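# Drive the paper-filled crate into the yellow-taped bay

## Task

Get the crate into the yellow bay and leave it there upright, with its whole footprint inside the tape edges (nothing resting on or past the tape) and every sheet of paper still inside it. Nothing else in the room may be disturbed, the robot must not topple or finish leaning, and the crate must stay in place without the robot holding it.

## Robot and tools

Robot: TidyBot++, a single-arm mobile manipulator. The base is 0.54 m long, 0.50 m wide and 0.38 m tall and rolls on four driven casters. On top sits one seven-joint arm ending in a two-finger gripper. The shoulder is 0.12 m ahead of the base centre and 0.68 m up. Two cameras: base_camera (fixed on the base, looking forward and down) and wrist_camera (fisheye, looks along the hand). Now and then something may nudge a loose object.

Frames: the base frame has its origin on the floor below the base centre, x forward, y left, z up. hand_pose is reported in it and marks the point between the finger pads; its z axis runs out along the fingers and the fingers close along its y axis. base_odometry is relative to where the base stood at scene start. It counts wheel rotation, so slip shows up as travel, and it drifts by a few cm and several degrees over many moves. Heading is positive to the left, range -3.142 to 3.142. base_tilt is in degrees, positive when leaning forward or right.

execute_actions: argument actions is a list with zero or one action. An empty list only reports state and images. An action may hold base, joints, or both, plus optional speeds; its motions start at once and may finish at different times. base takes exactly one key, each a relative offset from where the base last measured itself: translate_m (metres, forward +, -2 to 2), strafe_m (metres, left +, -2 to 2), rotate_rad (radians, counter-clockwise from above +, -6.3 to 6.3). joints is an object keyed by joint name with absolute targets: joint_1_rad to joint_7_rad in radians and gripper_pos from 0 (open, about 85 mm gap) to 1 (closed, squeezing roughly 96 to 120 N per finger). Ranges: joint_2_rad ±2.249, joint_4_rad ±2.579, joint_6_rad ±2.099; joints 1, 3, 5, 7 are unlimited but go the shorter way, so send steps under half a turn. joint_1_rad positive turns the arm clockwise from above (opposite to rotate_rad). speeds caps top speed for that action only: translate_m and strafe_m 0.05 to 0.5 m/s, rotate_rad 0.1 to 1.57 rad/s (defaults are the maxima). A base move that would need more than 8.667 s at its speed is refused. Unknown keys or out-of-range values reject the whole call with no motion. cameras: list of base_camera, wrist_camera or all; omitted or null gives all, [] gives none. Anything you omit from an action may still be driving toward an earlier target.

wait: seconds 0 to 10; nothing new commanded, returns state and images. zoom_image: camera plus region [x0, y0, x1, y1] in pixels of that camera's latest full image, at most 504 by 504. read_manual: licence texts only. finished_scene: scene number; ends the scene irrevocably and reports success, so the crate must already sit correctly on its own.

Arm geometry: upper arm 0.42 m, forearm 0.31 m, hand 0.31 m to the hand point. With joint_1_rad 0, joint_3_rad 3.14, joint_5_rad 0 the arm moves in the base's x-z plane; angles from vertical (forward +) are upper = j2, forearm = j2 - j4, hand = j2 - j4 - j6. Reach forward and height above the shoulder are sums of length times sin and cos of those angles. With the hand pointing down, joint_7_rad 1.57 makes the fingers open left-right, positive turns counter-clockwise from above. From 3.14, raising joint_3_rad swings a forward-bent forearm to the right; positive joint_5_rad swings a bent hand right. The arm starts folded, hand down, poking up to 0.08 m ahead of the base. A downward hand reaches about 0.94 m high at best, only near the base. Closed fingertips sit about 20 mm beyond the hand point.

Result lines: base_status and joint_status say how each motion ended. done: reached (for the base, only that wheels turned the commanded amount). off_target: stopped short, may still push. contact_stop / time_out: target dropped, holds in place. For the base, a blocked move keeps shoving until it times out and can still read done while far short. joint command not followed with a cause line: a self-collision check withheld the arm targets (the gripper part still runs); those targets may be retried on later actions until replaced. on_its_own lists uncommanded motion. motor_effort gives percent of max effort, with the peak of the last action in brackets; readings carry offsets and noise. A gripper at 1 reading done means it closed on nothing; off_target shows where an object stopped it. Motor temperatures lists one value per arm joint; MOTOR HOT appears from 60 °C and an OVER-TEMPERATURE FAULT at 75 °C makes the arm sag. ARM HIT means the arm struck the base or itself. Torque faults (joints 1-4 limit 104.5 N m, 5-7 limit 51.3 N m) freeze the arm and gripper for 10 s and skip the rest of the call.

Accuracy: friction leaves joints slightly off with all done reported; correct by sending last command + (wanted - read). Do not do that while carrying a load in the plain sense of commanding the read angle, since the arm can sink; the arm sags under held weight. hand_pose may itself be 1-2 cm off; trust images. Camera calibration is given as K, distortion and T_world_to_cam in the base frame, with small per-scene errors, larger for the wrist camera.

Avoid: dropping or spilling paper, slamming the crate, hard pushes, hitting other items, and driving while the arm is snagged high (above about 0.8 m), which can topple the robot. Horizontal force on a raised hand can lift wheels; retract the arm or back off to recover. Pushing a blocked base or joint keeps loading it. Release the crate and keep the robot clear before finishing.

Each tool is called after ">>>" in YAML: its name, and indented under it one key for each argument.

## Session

>>> execute_actions:
  actions:
    - {"joints":{"joint_2_rad":-0.2,"joint_4_rad":-1.9,"joint_6_rad":-1.0}}

Scene clock: 1.83 s.
Motor temperatures (°C, as the motors report them): [37 34 34 37 48 48 50]
base_odometry: x=+0.000 y=+0.000 heading=+0.000 (m, m, rad; odometry frame)
base_tilt: forward=-0.3 right=-0.7 (deg)
base_status: not commanded
joint_positions: joint_1_rad=+0.053 joint_2_rad=-0.214 joint_3_rad=+3.092 joint_4_rad=-1.910 joint_5_rad=+0.012 joint_6_rad=-0.966 joint_7_rad=+1.575 gripper_pos=+0.000
joint_status: all done
motor_effort: joint_1_rad=+0(1) joint_2_rad=-12(12) joint_3_rad=-1(1) joint_4_rad=+20(20) joint_5_rad=-1(1) joint_6_rad=+4(4) joint_7_rad=+0(1) (%)
hand_pose: x=+0.4845 y=-0.0021 z=+0.7775 quat_wxyz=(+0.012, +0.971, +0.003, +0.237) (m; base frame)
pictures: base_camera, wrist_camera
camera_calibration (this result's frames):
wrist_camera: T_world_to_cam=[[-0.0455139, -0.998696, 0.0231341, 0.0021278], [-0.873754, 0.0285729, -0.485528, 0.861987], [0.484234, -0.0423118, -0.873915, 0.580159], [0, 0, 0, 1]] pos_world=[0.472328, 0.00204312, 0.925479]
Images, in order (width x height): base_camera 644x364, wrist_camera 644x476.

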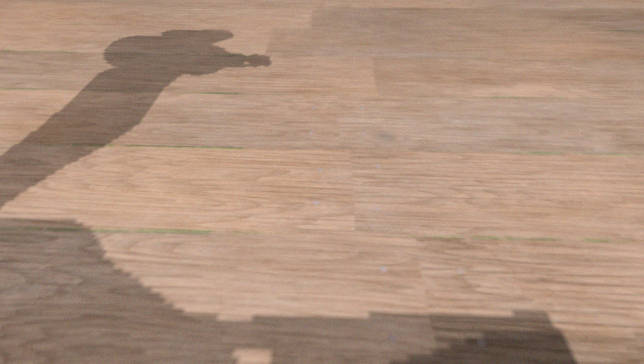

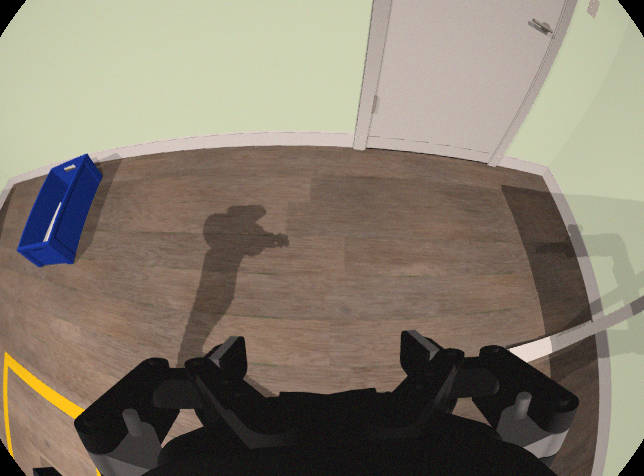

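>>> execute_actions:
  actions:
    - {"joints":{"joint_1_rad":-1.5}}
  cameras: ["wrist_camera"]

Scene clock: 7.27 s.
Motor temperatures (°C, as the motors report them): [37 34 34 37 48 48 50]
base_odometry: x=+0.000 y=+0.000 heading=+0.000 (m, m, rad; odometry frame)
base_tilt: forward=-0.3 right=-0.7 (deg)
base_status: not commanded
joint_positions: joint_1_rad=-1.487 joint_2_rad=-0.213 joint_3_rad=+3.092 joint_4_rad=-1.910 joint_5_rad=+0.012 joint_6_rad=-0.966 joint_7_rad=+1.575 gripper_pos=+0.000
joint_status: all done
motor_effort: joint_1_rad=-1(0) joint_2_rad=-12(13) joint_3_rad=-1(0) joint_4_rad=+20(20) joint_5_rad=-1(0) joint_6_rad=+4(4) joint_7_rad=+0(1) (%)
hand_pose: x=+0.1327 y=+0.3654 z=+0.7770 quat_wxyz=(-0.156, +0.695, +0.678, +0.178) (m; base frame)
pictures: wrist_camera
camera_calibration (this result's frames):
wrist_camera: T_world_to_cam=[[0.996764, -0.0769819, 0.0231253, -0.121898], [-0.0561926, -0.873077, -0.484334, 0.76388], [0.0574751, 0.481467, -0.874578, 0.631401], [0, 0, 0, 1]] pos_world=[0.128138, 0.353543, 0.925]
Images, in order (width x height): wrist_camera 644x476.

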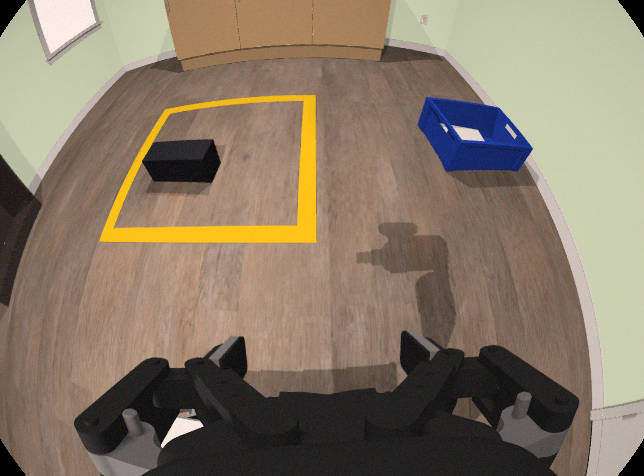

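>>> execute_actions:
  actions:
    - {"base":{"rotate_rad":-1.63},"joints":{"joint_1_rad":0,"joint_3_rad":3.14}}
  cameras: []

>>> execute_actions:
  actions:
    - {"base":{"strafe_m":0.4}}
  cameras: []

>>> execute_actions:
  actions:
    - {"base":{"translate_m":-2.0}}

Scene clock: 27.33 s.
Motor temperatures (°C, as the motors report them): [37 34 34 37 48 48 50]
base_odometry: x=+0.000 y=+0.000 heading=-1.630 (m, m, rad; odometry frame)
base_tilt: forward=-0.3 right=-0.7 (deg)
base_status: done
joint_positions: joint_1_rad=-0.014 joint_2_rad=-0.199 joint_3_rad=+3.127 joint_4_rad=-1.905 joint_5_rad=+0.012 joint_6_rad=-0.966 joint_7_rad=+1.575 gripper_pos=+0.000
joint_status: all done
motor_effort: joint_1_rad=+0(3) joint_2_rad=-13(16) joint_3_rad=-1(3) joint_4_rad=+21(20) joint_5_rad=-1(2) joint_6_rad=+4(4) joint_7_rad=+1(1) (%)
hand_pose: x=+0.4876 y=+0.0091 z=+0.7742 quat_wxyz=(+0.004, +0.972, +0.018, +0.232) (m; base frame)
pictures: none
No camera images: the call's "cameras" was empty. Leave "cameras" out to get every camera's image.

Scene clock: 29.50 s.
Motor temperatures (°C, as the motors report them): [37 34 34 37 48 48 50]
base_odometry: x=+0.399 y=-0.024 heading=-1.630 (m, m, rad; odometry frame)
base_tilt: forward=-0.3 right=-0.7 (deg)
base_status: done
joint_positions: joint_1_rad=-0.012 joint_2_rad=-0.199 joint_3_rad=+3.129 joint_4_rad=-1.905 joint_5_rad=+0.012 joint_6_rad=-0.967 joint_7_rad=+1.575 gripper_pos=+0.000
joint_status: not commanded
motor_effort: joint_1_rad=+0(1) joint_2_rad=-13(14) joint_3_rad=-1(1) joint_4_rad=+20(20) joint_5_rad=-1(0) joint_6_rad=+4(4) joint_7_rad=+1(0) (%)
hand_pose: x=+0.4876 y=+0.0073 z=+0.7741 quat_wxyz=(+0.004, +0.972, +0.016, +0.232) (m; base frame)
pictures: none
No camera images: the call's "cameras" was empty. Leave "cameras" out to get every camera's image.

Scene clock: 34.87 s.
Motor temperatures (°C, as the motors report them): [37 34 34 37 48 48 50]
base_odometry: x=+0.518 y=+1.973 heading=-1.630 (m, m, rad; odometry frame)
base_tilt: forward=-0.3 right=-0.8 (deg)
base_status: done
joint_positions: joint_1_rad=-0.012 joint_2_rad=-0.201 joint_3_rad=+3.129 joint_4_rad=-1.905 joint_5_rad=+0.012 joint_6_rad=-0.972 joint_7_rad=+1.575 gripper_pos=+0.000
joint_status: not commanded
motor_effort: joint_1_rad=-1(0) joint_2_rad=-13(17) joint_3_rad=-1(1) joint_4_rad=+20(21) joint_5_rad=-1(1) joint_6_rad=+4(4) joint_7_rad=+0(1) (%)
hand_pose: x=+0.4860 y=+0.0072 z=+0.7740 quat_wxyz=(+0.004, +0.973, +0.016, +0.231) (m; base frame)
pictures: base_camera, wrist_camera
camera_calibration (this result's frames):
wrist_camera: T_world_to_cam=[[-0.0176315, -0.999722, 0.0156265, 0.00391206], [-0.881115, 0.00814895, -0.472831, 0.855217], [0.472573, -0.0221055, -0.881014, 0.587832], [0, 0, 0, 1]] pos_world=[0.47582, 0.00993618, 0.922201]
Images, in order (width x height): base_camera 644x364, wrist_camera 644x476.

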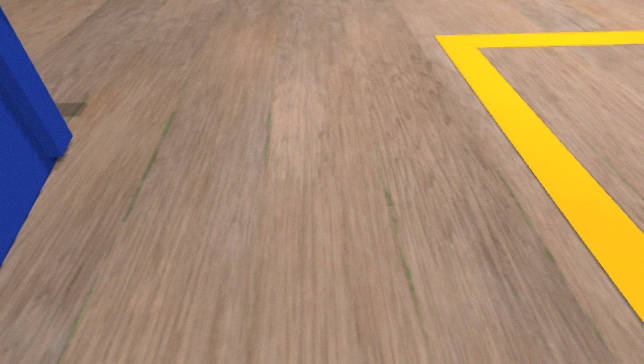

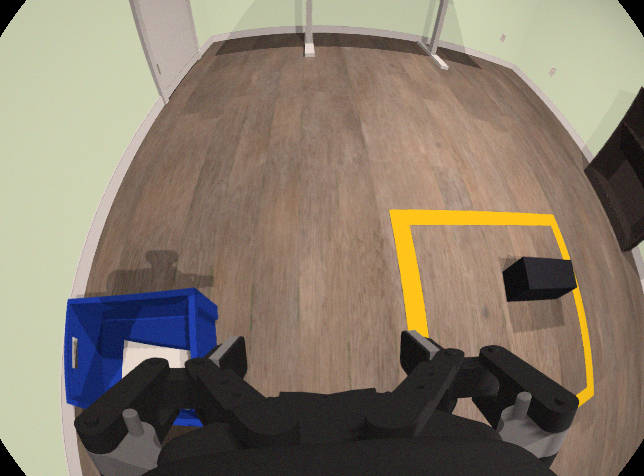

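>>> execute_actions:
  actions:
    - {"base":{"translate_m":-0.2}}
  cameras: []

>>> execute_actions:
  actions:
    - {"base":{"strafe_m":0.66},"joints":{"joint_2_rad":0.78,"joint_4_rad":-2.1,"joint_6_rad":-0.25,"joint_7_rad":0}}

Scene clock: 42.97 s.
Motor temperatures (°C, as the motors report them): [37 34 34 37 48 48 50]
base_odometry: x=+0.530 y=+2.172 heading=-1.630 (m, m, rad; odometry frame)
base_tilt: forward=-0.3 right=-0.7 (deg)
base_status: done
joint_positions: joint_1_rad=-0.012 joint_2_rad=-0.206 joint_3_rad=+3.129 joint_4_rad=-1.905 joint_5_rad=+0.012 joint_6_rad=-0.973 joint_7_rad=+1.575 gripper_pos=+0.000
joint_status: not commanded
motor_effort: joint_1_rad=-1(0) joint_2_rad=-12(16) joint_3_rad=-2(1) joint_4_rad=+20(21) joint_5_rad=-1(1) joint_6_rad=+4(4) joint_7_rad=+0(1) (%)
hand_pose: x=+0.4854 y=+0.0072 z=+0.7756 quat_wxyz=(+0.004, +0.972, +0.016, +0.232) (m; base frame)
pictures: none
No camera images: the call's "cameras" was empty. Leave "cameras" out to get every camera's image.

Scene clock: 45.67 s.
Motor temperatures (°C, as the motors report them): [37 34 34 37 48 48 50]
base_odometry: x=+1.189 y=+2.133 heading=-1.630 (m, m, rad; odometry frame)
base_tilt: forward=-0.3 right=-0.8 (deg)
base_status: done
joint_positions: joint_1_rad=-0.009 joint_2_rad=+0.775 joint_3_rad=+3.130 joint_4_rad=-2.086 joint_5_rad=+0.012 joint_6_rad=-0.283 joint_7_rad=+0.023 gripper_pos=+0.000
joint_status: all done
motor_effort: joint_1_rad=+0(2) joint_2_rad=-33(35) joint_3_rad=-2(3) joint_4_rad=+5(21) joint_5_rad=-1(2) joint_6_rad=+0(4) joint_7_rad=+0(1) (%)
hand_pose: x=+0.4996 y=+0.0093 z=+0.3691 quat_wxyz=(-0.001, +0.725, -0.689, -0.002) (m; base frame)
pictures: base_camera, wrist_camera
camera_calibration (this result's frames):
wrist_camera: T_world_to_cam=[[-0.999692, -0.00995784, 0.0227116, 0.491353], [-0.0104655, 0.999696, -0.0223428, 0.0652391], [-0.0224822, -0.0225736, -0.999492, 0.51583], [0, 0, 0, 1]] pos_world=[0.503482, -0.0486822, 0.505867]
Images, in order (width x height): base_camera 644x364, wrist_camera 644x476.

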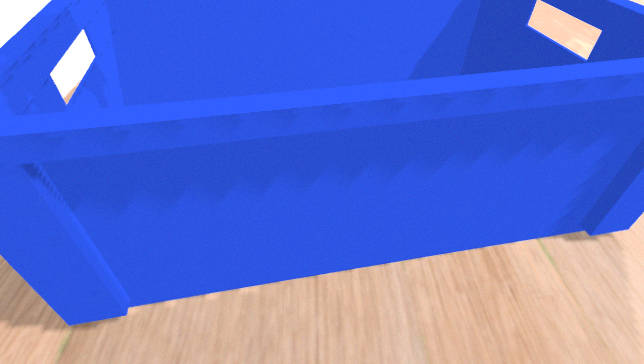

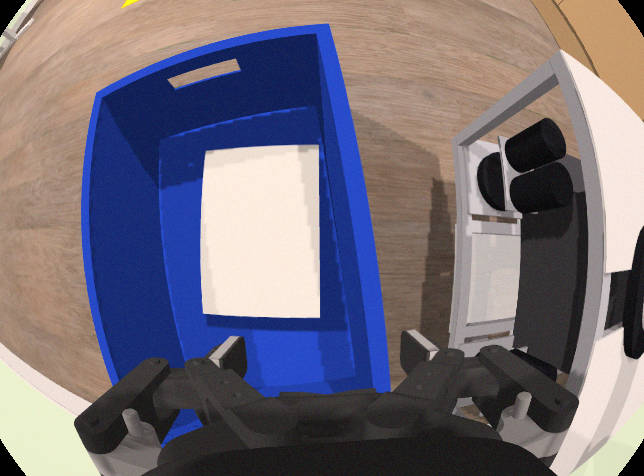

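>>> execute_actions:
  actions:
    - {"base":{"translate_m":0.13},"speeds":{"translate_m":0.1},"joints":{"joint_1_rad":0.65,"joint_2_rad":0.95,"joint_4_rad":-1.44,"joint_6_rad":-0.75,"joint_7_rad":2.35}}

Scene clock: 54.07 s.
Motor temperatures (°C, as the motors report them): [37 34 34 37 48 48 50]
base_odometry: x=+1.182 y=+2.003 heading=-1.630 (m, m, rad; odometry frame)
base_tilt: forward=-0.3 right=-0.7 (deg)
base_status: done
joint_positions: joint_1_rad=+0.649 joint_2_rad=+0.935 joint_3_rad=+3.132 joint_4_rad=-1.450 joint_5_rad=+0.012 joint_6_rad=-0.716 joint_7_rad=+2.333 gripper_pos=+0.000
joint_status: all done
motor_effort: joint_1_rad=+0(3) joint_2_rad=-45(46) joint_3_rad=-2(4) joint_4_rad=+13(14) joint_5_rad=-1(2) joint_6_rad=+0(1) joint_7_rad=+0(2) (%)
hand_pose: x=+0.5735 y=-0.3389 z=+0.3922 quat_wxyz=(+0.013, +0.998, +0.064, +0.015) (m; base frame)
pictures: base_camera, wrist_camera
camera_calibration (this result's frames):
wrist_camera: T_world_to_cam=[[0.084869, -0.99526, 0.0474897, -0.404441], [-0.994511, -0.0875399, -0.0573145, 0.624255], [0.0612, -0.0423648, -0.997226, 0.477091], [0, 0, 0, 1]] pos_world=[0.625955, -0.327664, 0.530753]
Images, in order (width x height): base_camera 644x364, wrist_camera 644x476.

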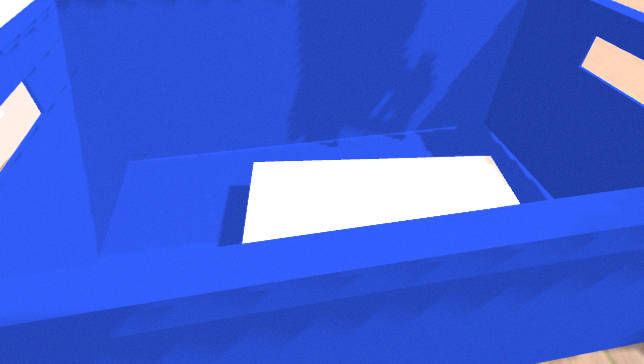

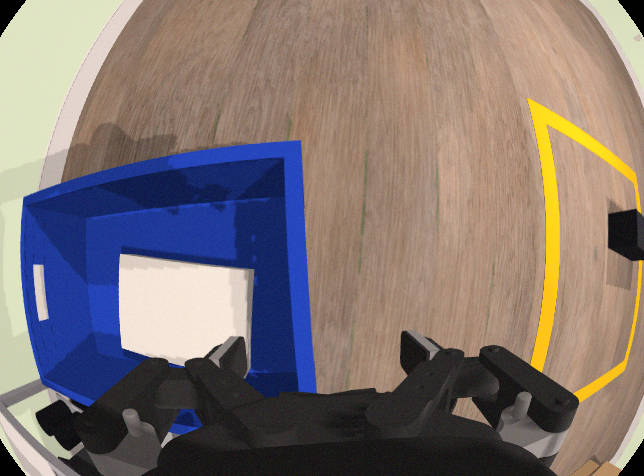

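>>> execute_actions:
  actions:
    - {"joints":{"joint_1_rad":0.6,"joint_2_rad":1.275,"joint_4_rad":-1.33,"joint_6_rad":-0.54,"joint_7_rad":2.3}}

>>> execute_actions:
  actions:
    - {"joints":{"gripper_pos":1}}
  cameras: []

>>> execute_actions:
  actions:
    - {"base":{"translate_m":-0.15},"speeds":{"translate_m":0.08}}
  cameras: []

>>> execute_actions:
  actions:
    - {"base":{"strafe_m":-0.7},"speeds":{"strafe_m":0.15},"joints":{"joint_7_rad":2.17}}

Scene clock: 60.93 s.
Motor temperatures (°C, as the motors report them): [37 34 34 37 48 48 50]
base_odometry: x=+1.182 y=+2.003 heading=-1.630 (m, m, rad; odometry frame)
base_tilt: forward=-0.3 right=-0.7 (deg)
base_status: not commanded
joint_positions: joint_1_rad=+0.613 joint_2_rad=+1.279 joint_3_rad=+3.132 joint_4_rad=-1.342 joint_5_rad=+0.012 joint_6_rad=-0.573 joint_7_rad=+2.326 gripper_pos=+0.000
joint_status: all done
motor_effort: joint_1_rad=+0(1) joint_2_rad=-47(51) joint_3_rad=-3(3) joint_4_rad=+9(12) joint_5_rad=-1(1) joint_6_rad=+0(1) joint_7_rad=+0(2) (%)
hand_pose: x=+0.5663 y=-0.3083 z=+0.2196 quat_wxyz=(-0.018, +0.997, +0.078, -0.019) (m; base frame)
pictures: base_camera, wrist_camera
camera_calibration (this result's frames):
wrist_camera: T_world_to_cam=[[0.113941, -0.993359, -0.0159594, -0.367114], [-0.99342, -0.114106, 0.00978102, 0.586314], [-0.0115371, 0.0147399, -0.999825, 0.366098], [0, 0, 0, 1]] pos_world=[0.628509, -0.303171, 0.35444]
Images, in order (width x height): base_camera 644x364, wrist_camera 644x476.

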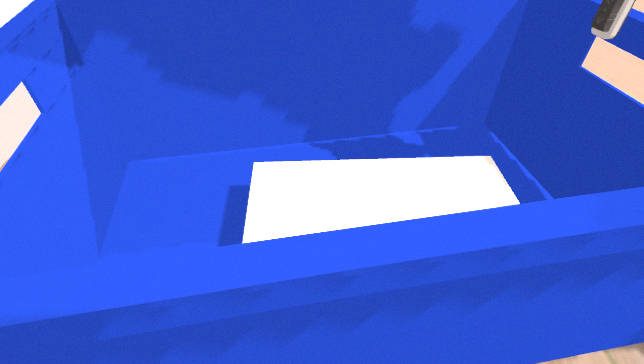

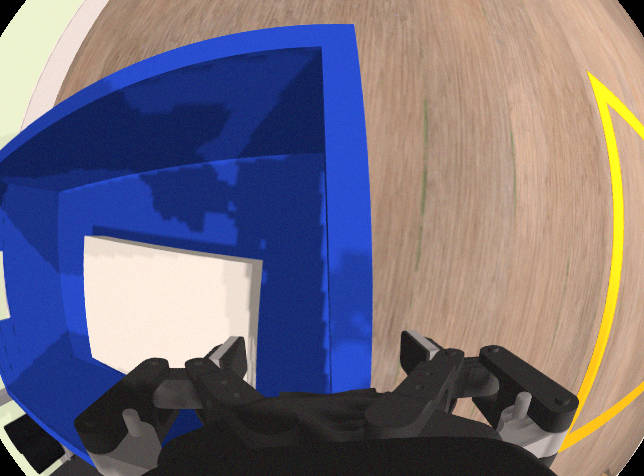

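Scene clock: 62.03 s.
Motor temperatures (°C, as the motors report them): [37 34 34 37 48 48 50]
base_odometry: x=+1.182 y=+2.004 heading=-1.630 (m, m, rad; odometry frame)
base_tilt: forward=-0.3 right=-0.7 (deg)
base_status: not commanded
joint_positions: joint_1_rad=+0.613 joint_2_rad=+1.275 joint_3_rad=+3.148 joint_4_rad=-1.333 joint_5_rad=+0.012 joint_6_rad=-0.562 joint_7_rad=+2.326 gripper_pos=+0.801
joint_status: gripper_pos off_target (ended at +0.801, target +1.000)
motor_effort: joint_1_rad=-1(5) joint_2_rad=-46(48) joint_3_rad=-3(8) joint_4_rad=+10(14) joint_5_rad=-1(4) joint_6_rad=+1(6) joint_7_rad=+0(0) (%)
hand_pose: x=+0.5693 y=-0.3222 z=+0.2225 quat_wxyz=(-0.004, +0.997, +0.075, -0.015) (m; base frame)
pictures: none
No camera images: the call's "cameras" was empty. Leave "cameras" out to get every camera's image.

Scene clock: 64.43 s.
Motor temperatures (°C, as the motors report them): [37 34 34 37 48 48 50]
base_odometry: x=+1.190 y=+2.153 heading=-1.630 (m, m, rad; odometry frame)
base_tilt: forward=-0.3 right=-0.7 (deg)
base_status: done
joint_positions: joint_1_rad=+0.605 joint_2_rad=+1.280 joint_3_rad=+3.140 joint_4_rad=-1.316 joint_5_rad=-0.017 joint_6_rad=-0.539 joint_7_rad=+2.280 gripper_pos=+0.801
joint_status: not commanded
motor_effort: joint_1_rad=-3(3) joint_2_rad=-49(52) joint_3_rad=-2(2) joint_4_rad=+7(10) joint_5_rad=+5(7) joint_6_rad=-3(5) joint_7_rad=+7(7) (%)
hand_pose: x=+0.5897 y=-0.3188 z=+0.2226 quat_wxyz=(-0.002, +0.999, +0.045, +0.006) (m; base frame)
pictures: none
No camera images: the call's "cameras" was empty. Leave "cameras" out to get every camera's image.

Scene clock: 69.80 s.
Motor temperatures (°C, as the motors report them): [37 34 34 37 48 48 50]
base_odometry: x=+0.492 y=+2.194 heading=-1.630 (m, m, rad; odometry frame)
base_tilt: forward=-0.3 right=-0.7 (deg)
base_status: done
joint_positions: joint_1_rad=+0.565 joint_2_rad=+1.271 joint_3_rad=+3.106 joint_4_rad=-1.352 joint_5_rad=-0.004 joint_6_rad=-0.548 joint_7_rad=+2.188 gripper_pos=+0.801
joint_status: all done
motor_effort: joint_1_rad=+5(11) joint_2_rad=-48(50) joint_3_rad=+1(7) joint_4_rad=+11(16) joint_5_rad=-1(6) joint_6_rad=+0(6) joint_7_rad=+0(7) (%)
hand_pose: x=+0.5951 y=-0.2736 z=+0.2227 quat_wxyz=(-0.023, +0.999, +0.030, -0.002) (m; base frame)
pictures: base_camera, wrist_camera
camera_calibration (this result's frames):
wrist_camera: T_world_to_cam=[[0.0187594, -0.999492, -0.0257482, -0.278731], [-0.999577, -0.0181762, -0.0227004, 0.655993], [0.0222209, 0.0261631, -0.999411, 0.351913], [0, 0, 0, 1]] pos_world=[0.653125, -0.275873, 0.35942]
Images, in order (width x height): base_camera 644x364, wrist_camera 644x476.

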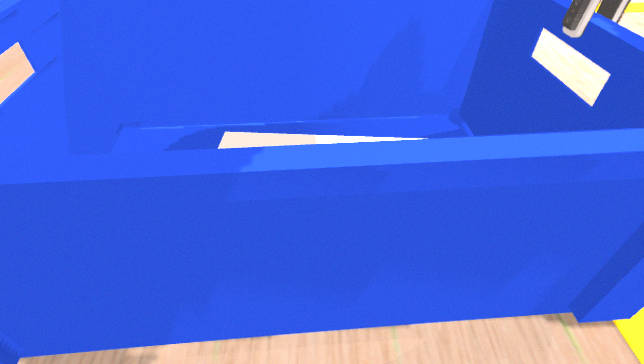

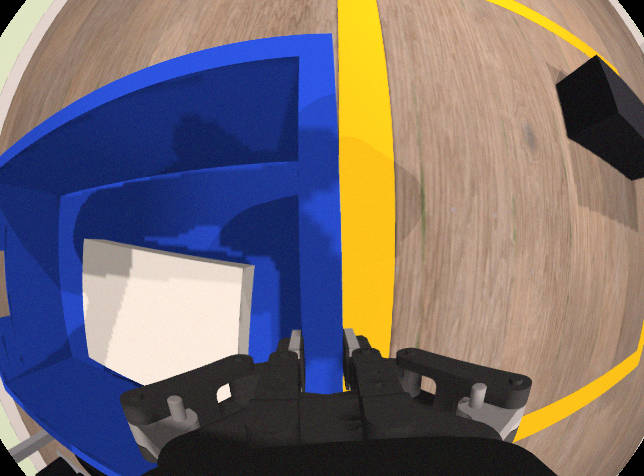

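>>> execute_actions:
  actions:
    - {"base":{"strafe_m":-0.83},"speeds":{"strafe_m":0.15}}
  cameras: []

>>> execute_actions:
  actions:
    - {"base":{"strafe_m":0.03},"joints":{"gripper_pos":0}}
  cameras: []

>>> execute_actions:
  actions:
    - {"joints":{"joint_2_rad":0.5,"joint_4_rad":-1.47,"joint_6_rad":-1.1}}
  cameras: []

>>> execute_actions:
  actions:
    - {"base":{"translate_m":-0.1},"joints":{"joint_1_rad":0,"joint_7_rad":1.57}}

Scene clock: 86.07 s.
Motor temperatures (°C, as the motors report them): [37 35 34 37 48 48 50]
base_odometry: x=-0.337 y=+2.244 heading=-1.630 (m, m, rad; odometry frame)
base_tilt: forward=-0.3 right=-0.7 (deg)
base_status: done
joint_positions: joint_1_rad=+0.562 joint_2_rad=+1.271 joint_3_rad=+3.099 joint_4_rad=-1.354 joint_5_rad=-0.004 joint_6_rad=-0.548 joint_7_rad=+2.186 gripper_pos=+0.801
joint_status: not commanded
motor_effort: joint_1_rad=+5(12) joint_2_rad=-47(50) joint_3_rad=+2(9) joint_4_rad=+11(16) joint_5_rad=+0(4) joint_6_rad=+1(6) joint_7_rad=+0(2) (%)
hand_pose: x=+0.5969 y=-0.2681 z=+0.2227 quat_wxyz=(-0.026, +0.999, +0.031, -0.001) (m; base frame)
pictures: none
No camera images: the call's "cameras" was empty. Leave "cameras" out to get every camera's image.

Scene clock: 87.17 s.
Motor temperatures (°C, as the motors report them): [37 35 34 37 48 48 50]
base_odometry: x=-0.307 y=+2.242 heading=-1.630 (m, m, rad; odometry frame)
base_tilt: forward=-0.3 right=-0.7 (deg)
base_status: done
joint_positions: joint_1_rad=+0.585 joint_2_rad=+1.276 joint_3_rad=+3.125 joint_4_rad=-1.334 joint_5_rad=-0.002 joint_6_rad=-0.548 joint_7_rad=+2.186 gripper_pos=+0.000
joint_status: all done
motor_effort: joint_1_rad=-1(6) joint_2_rad=-47(50) joint_3_rad=-3(2) joint_4_rad=+9(11) joint_5_rad=-1(3) joint_6_rad=+0(3) joint_7_rad=+0(2) (%)
hand_pose: x=+0.5897 y=-0.2977 z=+0.2223 quat_wxyz=(-0.012, +1.000, +0.016, -0.002) (m; base frame)
pictures: none
No camera images: the call's "cameras" was empty. Leave "cameras" out to get every camera's image.

Scene clock: 89.20 s.
Motor temperatures (°C, as the motors report them): [37 35 34 37 48 48 50]
base_odometry: x=-0.307 y=+2.242 heading=-1.630 (m, m, rad; odometry frame)
base_tilt: forward=-0.3 right=-0.7 (deg)
base_status: not commanded
joint_positions: joint_1_rad=+0.585 joint_2_rad=+0.504 joint_3_rad=+3.125 joint_4_rad=-1.456 joint_5_rad=-0.002 joint_6_rad=-1.069 joint_7_rad=+2.186 gripper_pos=+0.000
joint_status: all done
motor_effort: joint_1_rad=+0(1) joint_2_rad=-37(51) joint_3_rad=-2(3) joint_4_rad=+17(18) joint_5_rad=-1(1) joint_6_rad=+1(1) joint_7_rad=+0(1) (%)
hand_pose: x=+0.5656 y=-0.2837 z=+0.6221 quat_wxyz=(+0.027, +0.998, +0.021, +0.050) (m; base frame)
pictures: none
No camera images: the call's "cameras" was empty. Leave "cameras" out to get every camera's image.

Scene clock: 91.03 s.
Motor temperatures (°C, as the motors report them): [37 35 34 37 48 48 50]
base_odometry: x=-0.301 y=+2.342 heading=-1.630 (m, m, rad; odometry frame)
base_tilt: forward=-0.3 right=-0.7 (deg)
base_status: done
joint_positions: joint_1_rad=+0.009 joint_2_rad=+0.501 joint_3_rad=+3.131 joint_4_rad=-1.460 joint_5_rad=-0.002 joint_6_rad=-1.070 joint_7_rad=+1.594 gripper_pos=+0.000
joint_status: all done
motor_effort: joint_1_rad=+0(3) joint_2_rad=-37(40) joint_3_rad=-2(4) joint_4_rad=+17(18) joint_5_rad=-1(2) joint_6_rad=+1(1) joint_7_rad=+2(1) (%)
hand_pose: x=+0.6460 y=+0.0025 z=+0.6221 quat_wxyz=(-0.003, +0.998, +0.011, +0.055) (m; base frame)
pictures: base_camera, wrist_camera
camera_calibration (this result's frames):
wrist_camera: T_world_to_cam=[[-0.0204198, -0.999728, 0.0112679, 0.00889951], [-0.990352, 0.0186806, -0.137312, 0.786256], [0.137064, -0.013963, -0.990464, 0.663069], [0, 0, 0, 1]] pos_world=[0.687969, 0.00346777, 0.764609]
Images, in order (width x height): base_camera 644x364, wrist_camera 644x476.

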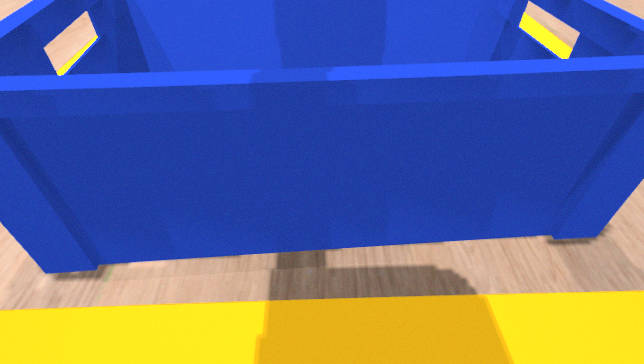

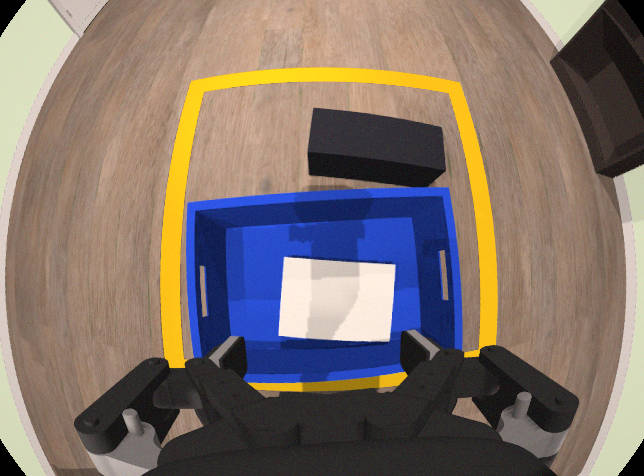

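>>> finished_scene:
  scene: 2

The scene is finished: the task was done.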